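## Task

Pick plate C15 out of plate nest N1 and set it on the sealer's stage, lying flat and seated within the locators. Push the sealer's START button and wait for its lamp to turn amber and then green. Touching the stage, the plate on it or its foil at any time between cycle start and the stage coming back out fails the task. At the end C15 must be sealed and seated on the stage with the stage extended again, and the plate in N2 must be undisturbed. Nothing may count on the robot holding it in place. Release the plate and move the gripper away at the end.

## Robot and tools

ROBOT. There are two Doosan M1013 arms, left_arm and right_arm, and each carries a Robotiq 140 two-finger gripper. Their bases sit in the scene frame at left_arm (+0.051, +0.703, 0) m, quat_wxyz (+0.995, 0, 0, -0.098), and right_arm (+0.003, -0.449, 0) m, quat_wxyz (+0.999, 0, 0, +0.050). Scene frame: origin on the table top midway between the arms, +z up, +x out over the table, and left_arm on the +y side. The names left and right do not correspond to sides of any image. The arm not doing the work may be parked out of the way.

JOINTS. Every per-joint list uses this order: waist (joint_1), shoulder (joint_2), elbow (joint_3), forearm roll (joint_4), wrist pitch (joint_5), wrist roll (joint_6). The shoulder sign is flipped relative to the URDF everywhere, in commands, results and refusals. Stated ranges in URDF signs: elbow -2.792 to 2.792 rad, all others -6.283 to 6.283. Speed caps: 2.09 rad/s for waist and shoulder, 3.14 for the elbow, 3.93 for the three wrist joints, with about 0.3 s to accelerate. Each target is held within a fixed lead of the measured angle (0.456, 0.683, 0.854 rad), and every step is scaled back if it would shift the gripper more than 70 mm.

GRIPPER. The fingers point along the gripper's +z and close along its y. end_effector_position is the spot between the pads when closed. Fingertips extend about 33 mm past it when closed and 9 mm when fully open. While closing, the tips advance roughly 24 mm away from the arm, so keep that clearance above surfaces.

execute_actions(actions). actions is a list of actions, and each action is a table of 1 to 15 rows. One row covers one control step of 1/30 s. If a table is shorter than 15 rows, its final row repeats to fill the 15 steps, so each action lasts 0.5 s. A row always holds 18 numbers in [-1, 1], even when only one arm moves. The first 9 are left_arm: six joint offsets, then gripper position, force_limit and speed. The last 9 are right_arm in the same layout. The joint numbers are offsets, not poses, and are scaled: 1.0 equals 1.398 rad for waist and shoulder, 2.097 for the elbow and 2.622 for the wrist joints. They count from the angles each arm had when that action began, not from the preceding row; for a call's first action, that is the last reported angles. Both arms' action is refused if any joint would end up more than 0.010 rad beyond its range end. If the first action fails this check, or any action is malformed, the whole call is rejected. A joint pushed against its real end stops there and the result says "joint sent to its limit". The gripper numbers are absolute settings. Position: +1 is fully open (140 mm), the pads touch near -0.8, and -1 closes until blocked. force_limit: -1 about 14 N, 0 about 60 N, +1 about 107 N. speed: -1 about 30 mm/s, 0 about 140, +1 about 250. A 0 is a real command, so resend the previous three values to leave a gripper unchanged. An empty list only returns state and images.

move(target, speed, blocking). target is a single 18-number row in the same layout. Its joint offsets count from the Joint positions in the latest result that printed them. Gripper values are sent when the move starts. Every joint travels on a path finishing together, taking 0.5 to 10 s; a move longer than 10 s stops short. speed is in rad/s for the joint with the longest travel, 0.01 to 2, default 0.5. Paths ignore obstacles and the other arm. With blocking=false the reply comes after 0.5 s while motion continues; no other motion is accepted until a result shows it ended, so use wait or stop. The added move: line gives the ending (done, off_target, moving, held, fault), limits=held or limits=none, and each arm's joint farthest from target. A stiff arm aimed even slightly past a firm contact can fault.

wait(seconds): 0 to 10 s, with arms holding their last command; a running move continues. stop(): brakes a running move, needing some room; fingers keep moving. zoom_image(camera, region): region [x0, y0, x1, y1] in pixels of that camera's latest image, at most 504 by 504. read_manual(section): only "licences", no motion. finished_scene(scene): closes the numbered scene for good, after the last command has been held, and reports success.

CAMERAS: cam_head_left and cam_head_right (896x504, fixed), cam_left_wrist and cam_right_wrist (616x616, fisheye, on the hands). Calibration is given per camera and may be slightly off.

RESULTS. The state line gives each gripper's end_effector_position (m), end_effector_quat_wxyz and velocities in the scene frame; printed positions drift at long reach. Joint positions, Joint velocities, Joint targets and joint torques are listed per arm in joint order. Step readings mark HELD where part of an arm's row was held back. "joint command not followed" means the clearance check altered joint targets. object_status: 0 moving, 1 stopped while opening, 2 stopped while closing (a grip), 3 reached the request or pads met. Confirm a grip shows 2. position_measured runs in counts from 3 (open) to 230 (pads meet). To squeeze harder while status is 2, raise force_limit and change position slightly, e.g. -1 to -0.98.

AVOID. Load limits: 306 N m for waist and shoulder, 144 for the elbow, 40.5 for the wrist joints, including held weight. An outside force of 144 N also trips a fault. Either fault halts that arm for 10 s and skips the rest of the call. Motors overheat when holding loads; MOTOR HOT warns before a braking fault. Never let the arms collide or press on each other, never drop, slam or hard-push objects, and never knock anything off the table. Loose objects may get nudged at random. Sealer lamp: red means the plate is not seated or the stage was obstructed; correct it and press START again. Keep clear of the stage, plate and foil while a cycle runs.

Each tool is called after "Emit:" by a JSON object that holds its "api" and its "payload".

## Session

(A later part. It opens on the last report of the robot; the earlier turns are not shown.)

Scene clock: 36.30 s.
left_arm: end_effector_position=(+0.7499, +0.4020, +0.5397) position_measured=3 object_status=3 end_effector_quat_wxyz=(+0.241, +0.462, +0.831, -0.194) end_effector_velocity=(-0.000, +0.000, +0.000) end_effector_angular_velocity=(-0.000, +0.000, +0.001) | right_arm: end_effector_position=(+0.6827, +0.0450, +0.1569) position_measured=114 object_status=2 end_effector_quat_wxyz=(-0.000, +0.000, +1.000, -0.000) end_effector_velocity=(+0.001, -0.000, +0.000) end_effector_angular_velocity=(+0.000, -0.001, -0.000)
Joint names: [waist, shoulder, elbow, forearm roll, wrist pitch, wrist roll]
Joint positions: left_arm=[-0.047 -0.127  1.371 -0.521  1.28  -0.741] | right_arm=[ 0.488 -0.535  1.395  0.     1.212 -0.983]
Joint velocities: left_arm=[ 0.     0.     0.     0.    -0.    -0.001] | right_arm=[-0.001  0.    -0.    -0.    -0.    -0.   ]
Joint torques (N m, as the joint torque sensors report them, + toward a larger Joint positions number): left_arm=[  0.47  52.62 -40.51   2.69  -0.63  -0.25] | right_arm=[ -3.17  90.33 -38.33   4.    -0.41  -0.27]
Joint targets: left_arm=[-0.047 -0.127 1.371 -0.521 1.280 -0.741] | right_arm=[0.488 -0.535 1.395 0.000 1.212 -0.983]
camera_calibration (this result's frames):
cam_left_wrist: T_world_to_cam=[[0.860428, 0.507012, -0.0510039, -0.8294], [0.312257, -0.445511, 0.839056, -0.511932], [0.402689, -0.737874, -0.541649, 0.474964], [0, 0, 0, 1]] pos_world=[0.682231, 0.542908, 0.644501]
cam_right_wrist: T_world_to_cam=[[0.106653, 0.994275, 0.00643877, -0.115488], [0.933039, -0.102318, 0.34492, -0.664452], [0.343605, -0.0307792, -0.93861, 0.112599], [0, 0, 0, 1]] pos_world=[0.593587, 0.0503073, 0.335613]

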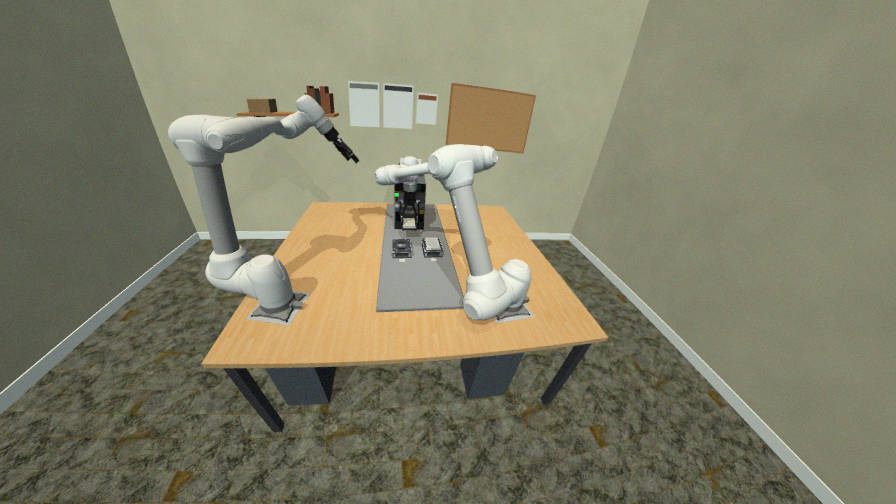

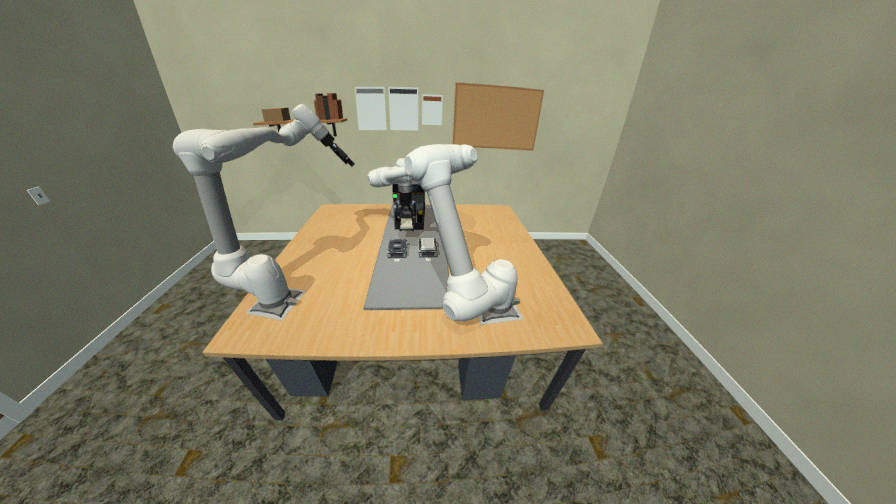

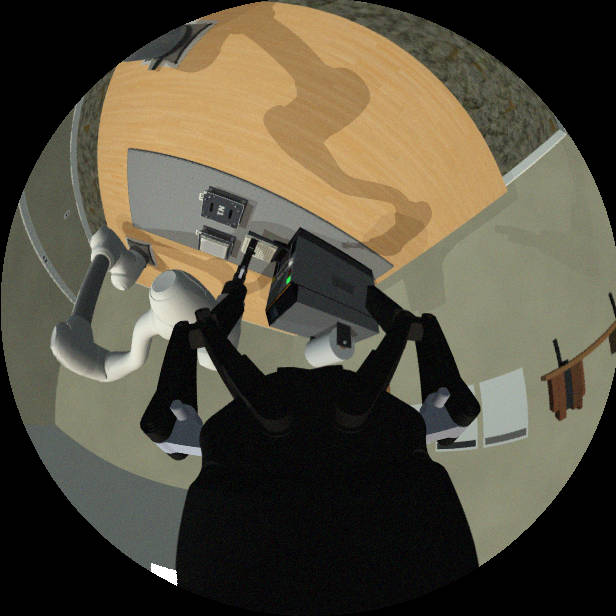

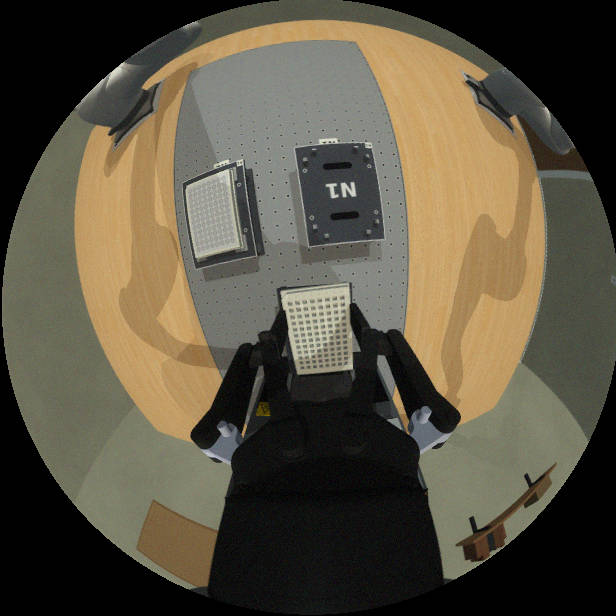

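Emit:
{"api": "move", "payload": {"target": [0,0,0,0,0,0,1,0,0,0,-0.0015,0.002,0,-0.0024,0,-1,-0.3,-0.6], "speed": 0.03}}

Emit:
{"api": "zoom_image", "payload": {"camera": "cam_right_wrist", "region": [220,250,420,430]}}

Scene clock: 37.43 s.
left_arm: end_effector_position=(+0.7499, +0.4020, +0.5397) position_measured=3 object_status=3 end_effector_quat_wxyz=(+0.241, +0.462, +0.831, -0.194) end_effector_velocity=(-0.000, -0.000, +0.000) end_effector_angular_velocity=(-0.001, +0.001, +0.002) | right_arm: end_effector_position=(+0.6826, +0.0449, +0.1529) position_measured=114 object_status=2 end_effector_quat_wxyz=(-0.000, +0.000, +1.000, -0.000) end_effector_velocity=(+0.000, +0.000, +0.000) end_effector_angular_velocity=(+0.000, -0.001, +0.001)
Joint names: [waist, shoulder, elbow, forearm roll, wrist pitch, wrist roll]
Joint positions: left_arm=[-0.047 -0.127  1.371 -0.521  1.28  -0.741] | right_arm=[ 0.488 -0.537  1.399  0.     1.206 -0.983]
Joint velocities: left_arm=[-0.     0.    -0.    -0.    -0.    -0.002] | right_arm=[ 0.     0.    -0.001 -0.    -0.     0.   ]
Joint torques (N m, as the joint torque sensors report them, + toward a larger Joint positions number): left_arm=[  0.32  52.99 -40.45   2.62  -0.43  -0.12] | right_arm=[ -2.79  88.31 -37.54   3.94  -0.45  -0.34]
Joint targets: left_arm=[-0.047 -0.127 1.371 -0.521 1.280 -0.741] | right_arm=[0.488 -0.537 1.399 0.000 1.206 -0.983]
move: done; limits=none; left_arm: farthest joint: the waist, 0.000 radians from its target (0.000 radians at the start); right_arm: farthest joint: the waist, 0.000 radians from its target (0.000 radians at the start)
camera_calibration (this result's frames):
cam_left_wrist: T_world_to_cam=[[0.860428, 0.507012, -0.0510038, -0.8294], [0.312257, -0.445512, 0.839056, -0.511932], [0.402689, -0.737874, -0.541649, 0.474965], [0, 0, 0, 1]] pos_world=[0.682231, 0.542908, 0.644501]
cam_right_wrist: T_world_to_cam=[[0.106636, 0.994277, 0.00645845, -0.115387], [0.933031, -0.102308, 0.344943, -0.662999], [0.343629, -0.0307574, -0.938602, 0.108929], [0, 0, 0, 1]] pos_world=[0.593472, 0.0502466, 0.331683]

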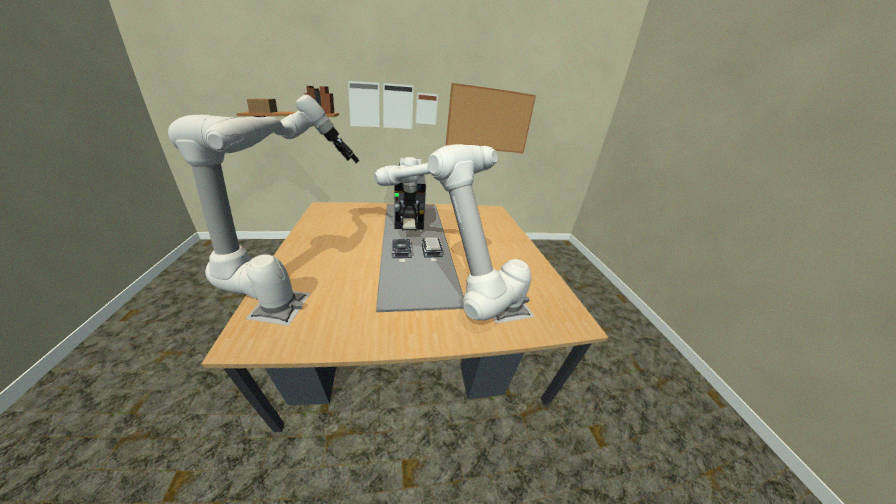

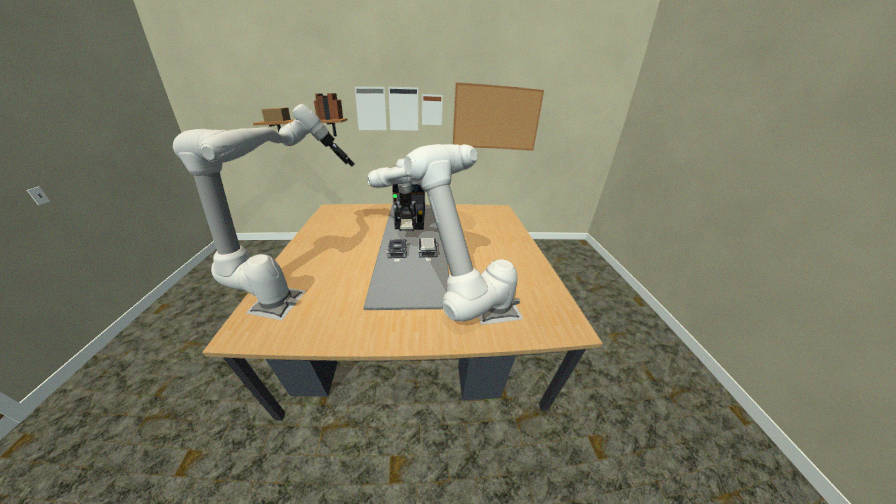

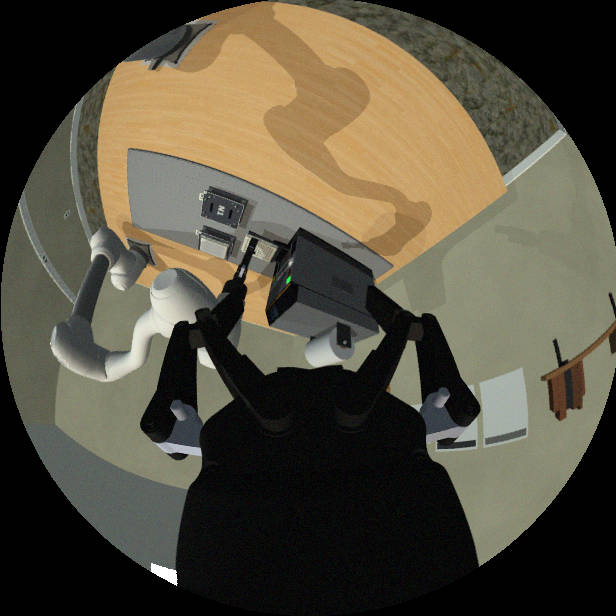

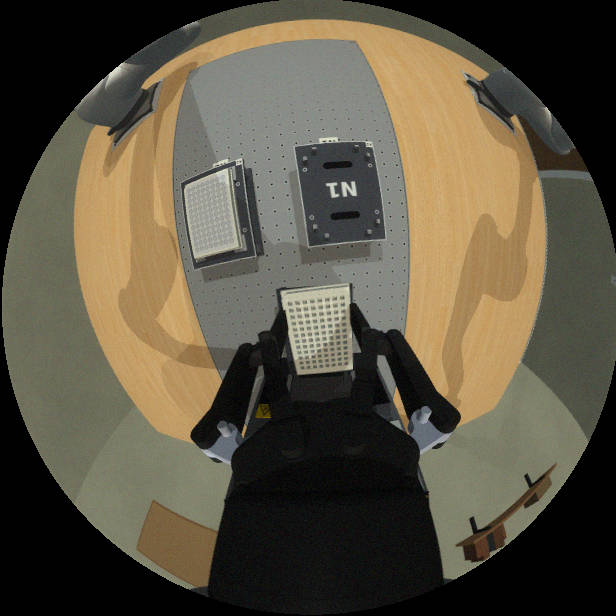

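Region (220, 250, 420, 430) of cam_right_wrist's 616x616 image, scaled by 2.520, with more detail than that image has; it fills the top 454 rows of this view, and the rest is white.

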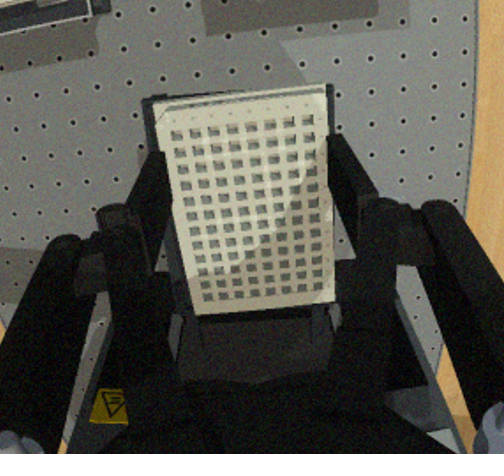

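Emit:
{"api": "zoom_image", "payload": {"camera": "cam_left_wrist", "region": [220,215,310,295]}}

Emit:
{"api": "zoom_image", "payload": {"camera": "cam_right_wrist", "region": [260,260,380,340]}}

Region (220, 215, 310, 295) of cam_left_wrist's 616x616 image, scaled by 5.600, with more detail than that image has.

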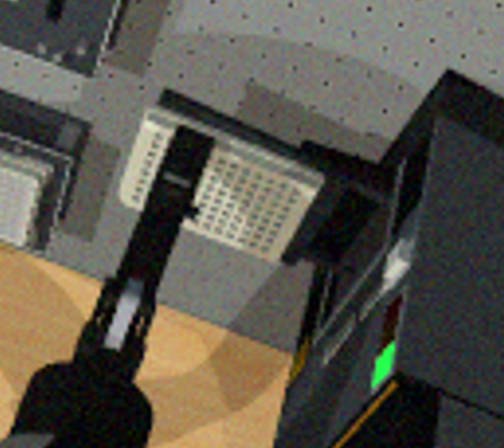

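Region (260, 260, 380, 340) of cam_right_wrist's 616x616 image, scaled by 4.200, with more detail than that image has.

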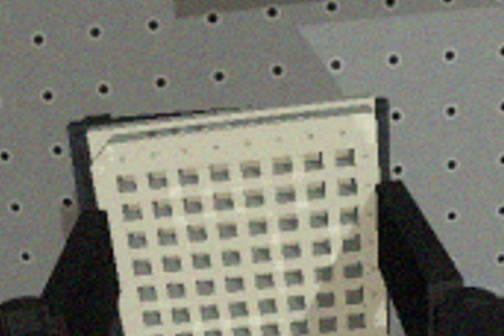

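Emit:
{"api": "move", "payload": {"target": [0,0,0,0,0,0,1,0,0,0,0.0011,-0.0015,0,0.0018,0,-1,-0.3,-0.6], "speed": 0.03}}

Emit:
{"api": "move", "payload": {"target": [0,0,0,0,0,0,1,0,0,-0.0014,-0.0007,-0.0008,0,0.0002,-0.0008,-1,-0.3,-0.6], "speed": 0.03}}

Emit:
{"api": "move", "payload": {"target": [0,0,0,0,0,0,1,0,0,0,-0.0017,0.0022,0,-0.0027,0,-1,-0.3,-0.6], "speed": 0.03}}

Emit:
{"api": "zoom_image", "payload": {"camera": "cam_right_wrist", "region": [260,260,380,340]}}

Scene clock: 40.70 s.
left_arm: end_effector_position=(+0.7499, +0.4020, +0.5397) position_measured=3 object_status=3 end_effector_quat_wxyz=(+0.241, +0.462, +0.831, -0.194) end_effector_velocity=(+0.000, +0.000, -0.000) end_effector_angular_velocity=(+0.000, -0.001, +0.000) | right_arm: end_effector_position=(+0.6827, +0.0449, +0.1558) position_measured=114 object_status=2 end_effector_quat_wxyz=(-0.000, +0.000, +1.000, -0.000) end_effector_velocity=(-0.000, -0.000, -0.000) end_effector_angular_velocity=(-0.000, +0.001, -0.000)
Joint names: [waist, shoulder, elbow, forearm roll, wrist pitch, wrist roll]
Joint positions: left_arm=[-0.047 -0.127  1.371 -0.521  1.28  -0.741] | right_arm=[ 0.488 -0.536  1.396  0.     1.21  -0.983]
Joint velocities: left_arm=[-0.    -0.     0.     0.    -0.001  0.   ] | right_arm=[-0.     0.     0.001  0.    -0.    -0.   ]
Joint torques (N m, as the joint torque sensors report them, + toward a larger Joint positions number): left_arm=[ -0.32  51.05 -40.25   2.63  -0.48  -0.25] | right_arm=[ -2.57  91.24 -38.36   3.86  -0.35  -0.3 ]
Joint targets: left_arm=[-0.047 -0.127 1.371 -0.521 1.280 -0.741] | right_arm=[0.488 -0.536 1.396 0.000 1.210 -0.983]
move: done; limits=none; left_arm: farthest joint: the waist, 0.000 radians from its target (0.000 radians at the start); right_arm: farthest joint: the waist, 0.000 radians from its target (0.000 radians at the start)
camera_calibration (this result's frames):
cam_left_wrist: T_world_to_cam=[[0.860428, 0.507012, -0.0510039, -0.8294], [0.312257, -0.445512, 0.839056, -0.511932], [0.402689, -0.737874, -0.541649, 0.474964], [0, 0, 0, 1]] pos_world=[0.682231, 0.542908, 0.644501]
cam_right_wrist: T_world_to_cam=[[0.106651, 0.994276, 0.0064118, -0.115461], [0.933051, -0.102308, 0.34489, -0.664082], [0.343572, -0.0308003, -0.938621, 0.111667], [0, 0, 0, 1]] pos_world=[0.593571, 0.0502984, 0.334589]

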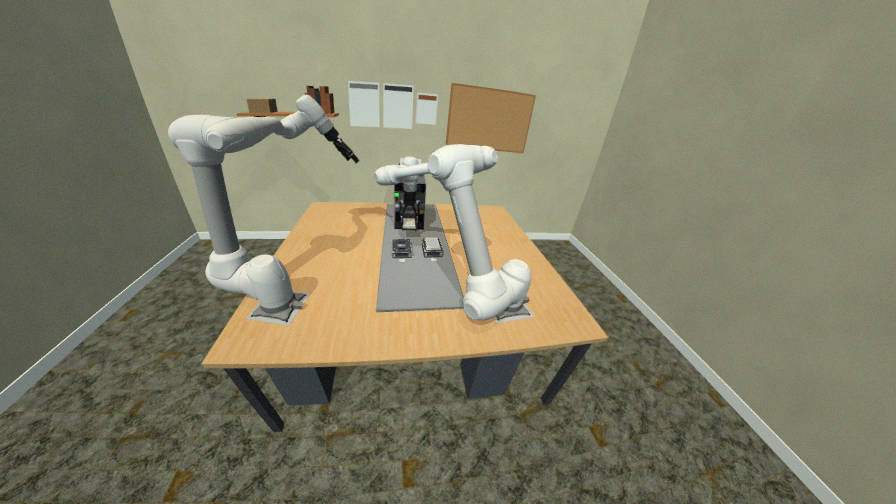

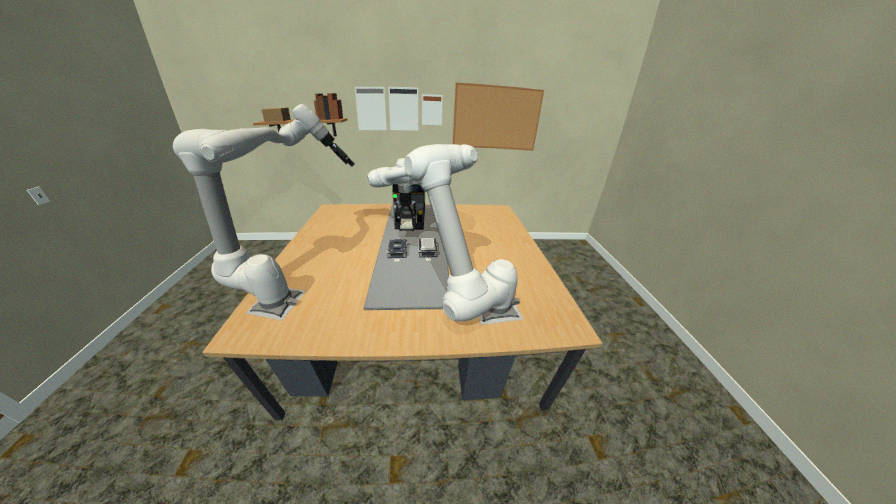

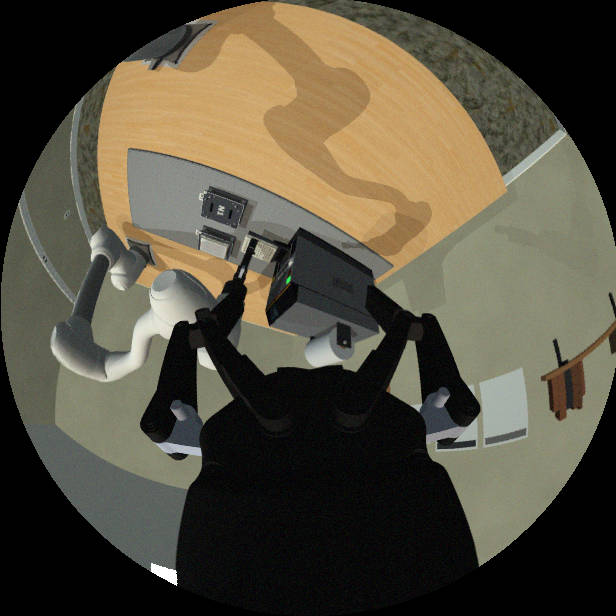

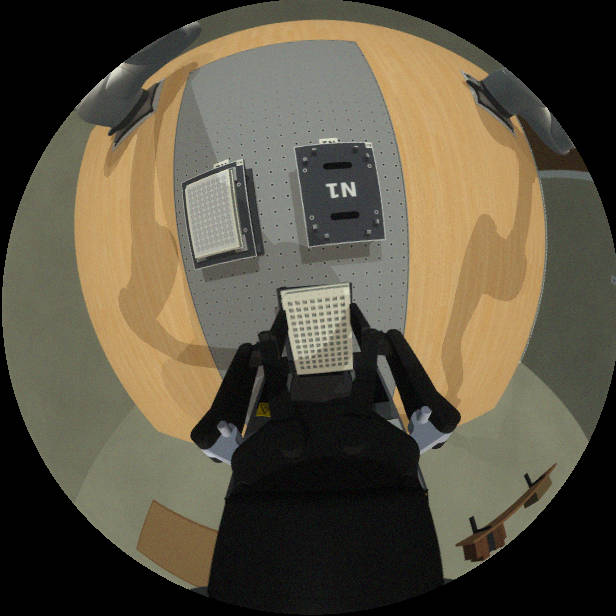

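Scene clock: 41.40 s.
left_arm: end_effector_position=(+0.7499, +0.4020, +0.5397) position_measured=3 object_status=3 end_effector_quat_wxyz=(+0.241, +0.462, +0.831, -0.194) end_effector_velocity=(-0.000, -0.000, +0.001) end_effector_angular_velocity=(-0.001, -0.001, -0.000) | right_arm: end_effector_position=(+0.6843, +0.0440, +0.1559) position_measured=114 object_status=2 end_effector_quat_wxyz=(-0.000, +0.000, +1.000, -0.000) end_effector_velocity=(-0.000, -0.001, -0.000) end_effector_angular_velocity=(-0.001, +0.001, -0.001)
Joint names: [waist, shoulder, elbow, forearm roll, wrist pitch, wrist roll]
Joint positions: left_arm=[-0.047 -0.127  1.371 -0.521  1.28  -0.741] | right_arm=[ 0.486 -0.537  1.394  0.     1.211 -0.985]
Joint velocities: left_arm=[ 0.     0.001  0.    -0.001 -0.001  0.001] | right_arm=[-0.001 -0.     0.001 -0.     0.     0.   ]
Joint torques (N m, as the joint torque sensors report them, + toward a larger Joint positions number): left_arm=[ -0.58  51.67 -40.48   2.54  -0.7   -0.14] | right_arm=[ -2.57  90.6  -38.81   3.89  -0.39  -0.23]
Joint targets: left_arm=[-0.047 -0.127 1.371 -0.521 1.280 -0.741] | right_arm=[0.486 -0.537 1.394 0.000 1.211 -0.985]
move: done; limits=none; left_arm: farthest joint: the waist, 0.000 radians from its target (0.000 radians at the start); right_arm: farthest joint: the waist, 0.000 radians from its target (0.002 radians at the start)
camera_calibration (this result's frames):
cam_left_wrist: T_world_to_cam=[[0.860428, 0.507012, -0.0510038, -0.8294], [0.312257, -0.445512, 0.839056, -0.511932], [0.402689, -0.737874, -0.541649, 0.474964], [0, 0, 0, 1]] pos_world=[0.682231, 0.542908, 0.644501]
cam_right_wrist: T_world_to_cam=[[0.106509, 0.99429, 0.00654592, -0.114625], [0.933005, -0.102215, 0.345041, -0.66566], [0.34374, -0.0306424, -0.938565, 0.111051], [0, 0, 0, 1]] pos_world=[0.5951, 0.0493323, 0.334659]

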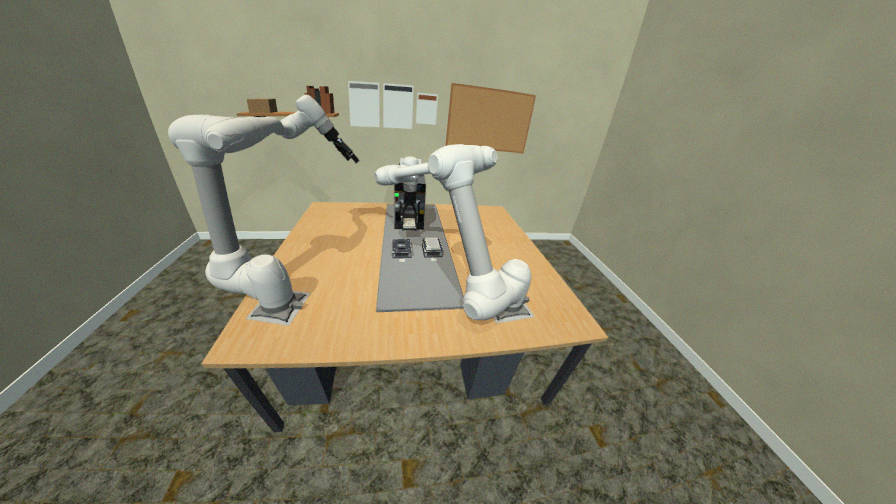

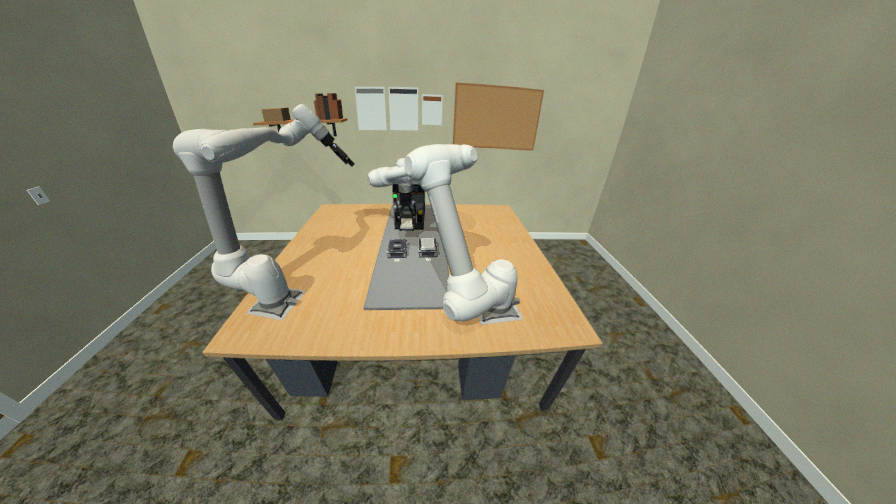

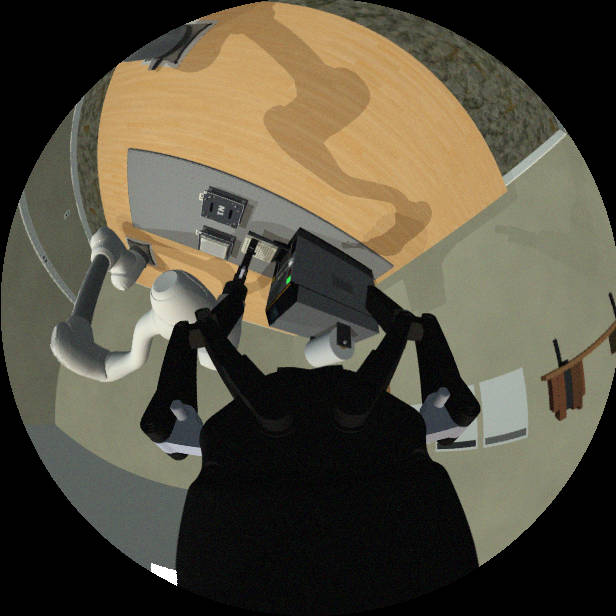

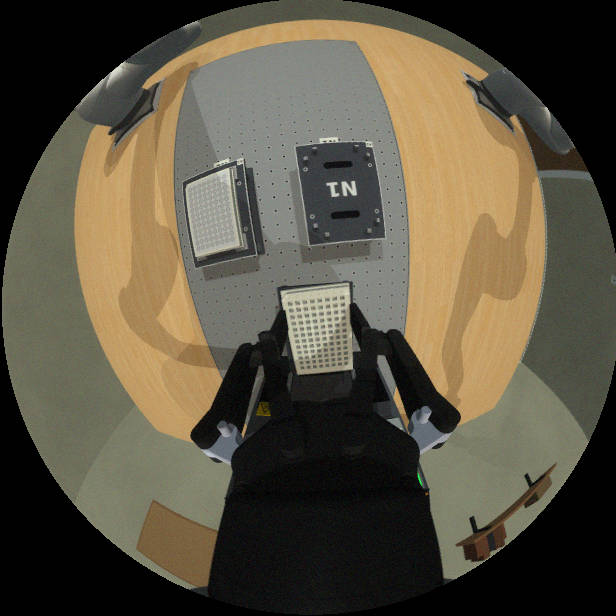

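Scene clock: 42.10 s.
left_arm: end_effector_position=(+0.7499, +0.4020, +0.5397) position_measured=3 object_status=3 end_effector_quat_wxyz=(+0.241, +0.462, +0.831, -0.194) end_effector_velocity=(+0.000, +0.000, -0.001) end_effector_angular_velocity=(+0.001, +0.000, -0.001) | right_arm: end_effector_position=(+0.6842, +0.0440, +0.1516) position_measured=114 object_status=2 end_effector_quat_wxyz=(+0.000, +0.000, +1.000, +0.000) end_effector_velocity=(-0.001, +0.000, -0.000) end_effector_angular_velocity=(-0.000, +0.001, -0.000)
Joint names: [waist, shoulder, elbow, forearm roll, wrist pitch, wrist roll]
Joint positions: left_arm=[-0.047 -0.127  1.371 -0.521  1.28  -0.741] | right_arm=[ 0.486 -0.539  1.399  0.     1.204 -0.985]
Joint velocities: left_arm=[ 0.    -0.001 -0.     0.     0.     0.001] | right_arm=[ 0.001  0.     0.001 -0.    -0.     0.001]
Joint torques (N m, as the joint torque sensors report them, + toward a larger Joint positions number): left_arm=[ -0.15  52.83 -40.46   2.57  -0.75  -0.12] | right_arm=[ -2.08  80.25 -32.97   4.5   -1.04  -0.22]
Joint targets: left_arm=[-0.047 -0.127 1.371 -0.521 1.280 -0.741] | right_arm=[0.486 -0.539 1.399 0.000 1.204 -0.985]
move: done; limits=none; left_arm: farthest joint: the waist, 0.000 radians from its target (0.000 radians at the start); right_arm: farthest joint: the shoulder, 0.001 radians from its target (0.003 radians at the start)
camera_calibration (this result's frames):
cam_left_wrist: T_world_to_cam=[[0.860428, 0.507012, -0.051004, -0.8294], [0.312257, -0.445512, 0.839056, -0.511932], [0.402689, -0.737874, -0.541649, 0.474965], [0, 0, 0, 1]] pos_world=[0.682231, 0.542908, 0.644501]
cam_right_wrist: T_world_to_cam=[[0.106517, 0.994288, 0.00668422, -0.11457], [0.932942, -0.102266, 0.345197, -0.66411], [0.343909, -0.0305334, -0.938506, 0.1069], [0, 0, 0, 1]] pos_world=[0.595016, 0.0492642, 0.330341]

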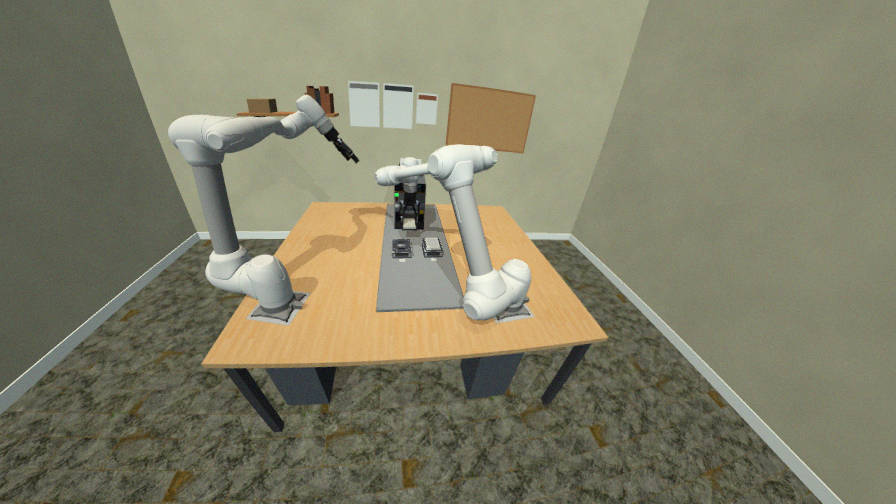

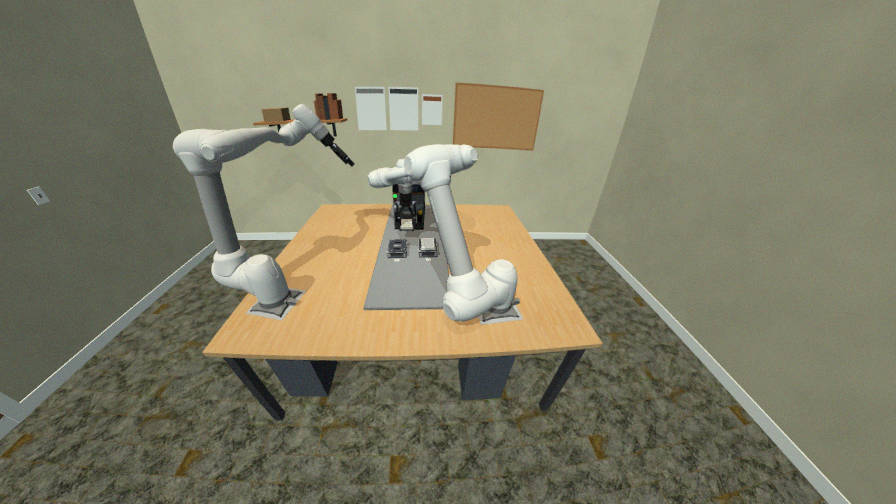

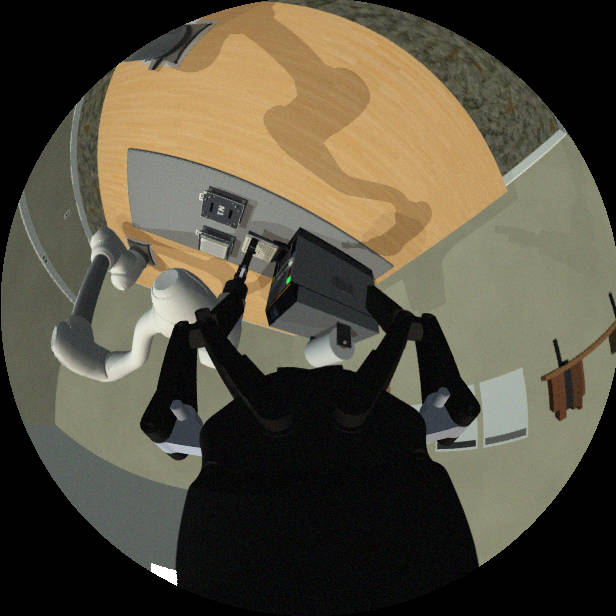

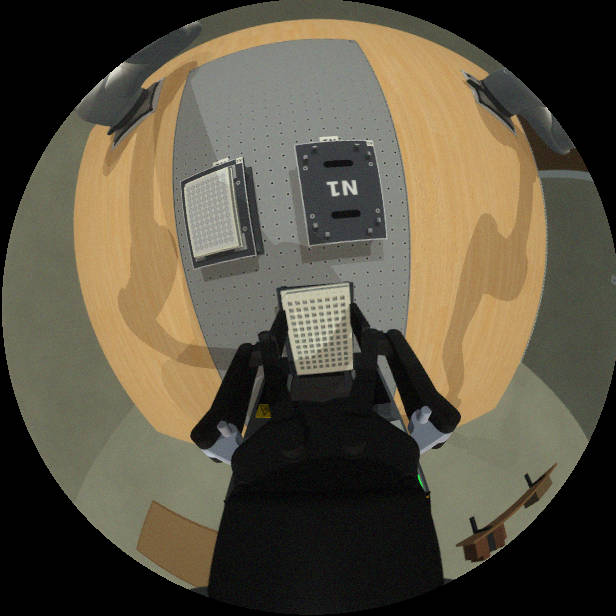

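Region (260, 260, 380, 340) of cam_right_wrist's 616x616 image, scaled by 4.200, with more detail than that image has.

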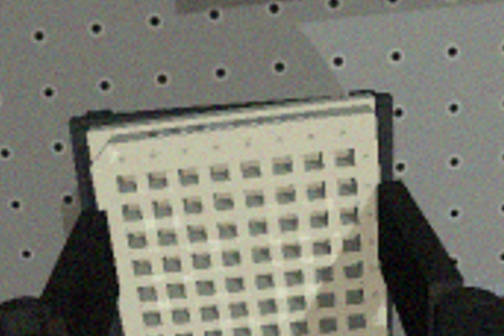

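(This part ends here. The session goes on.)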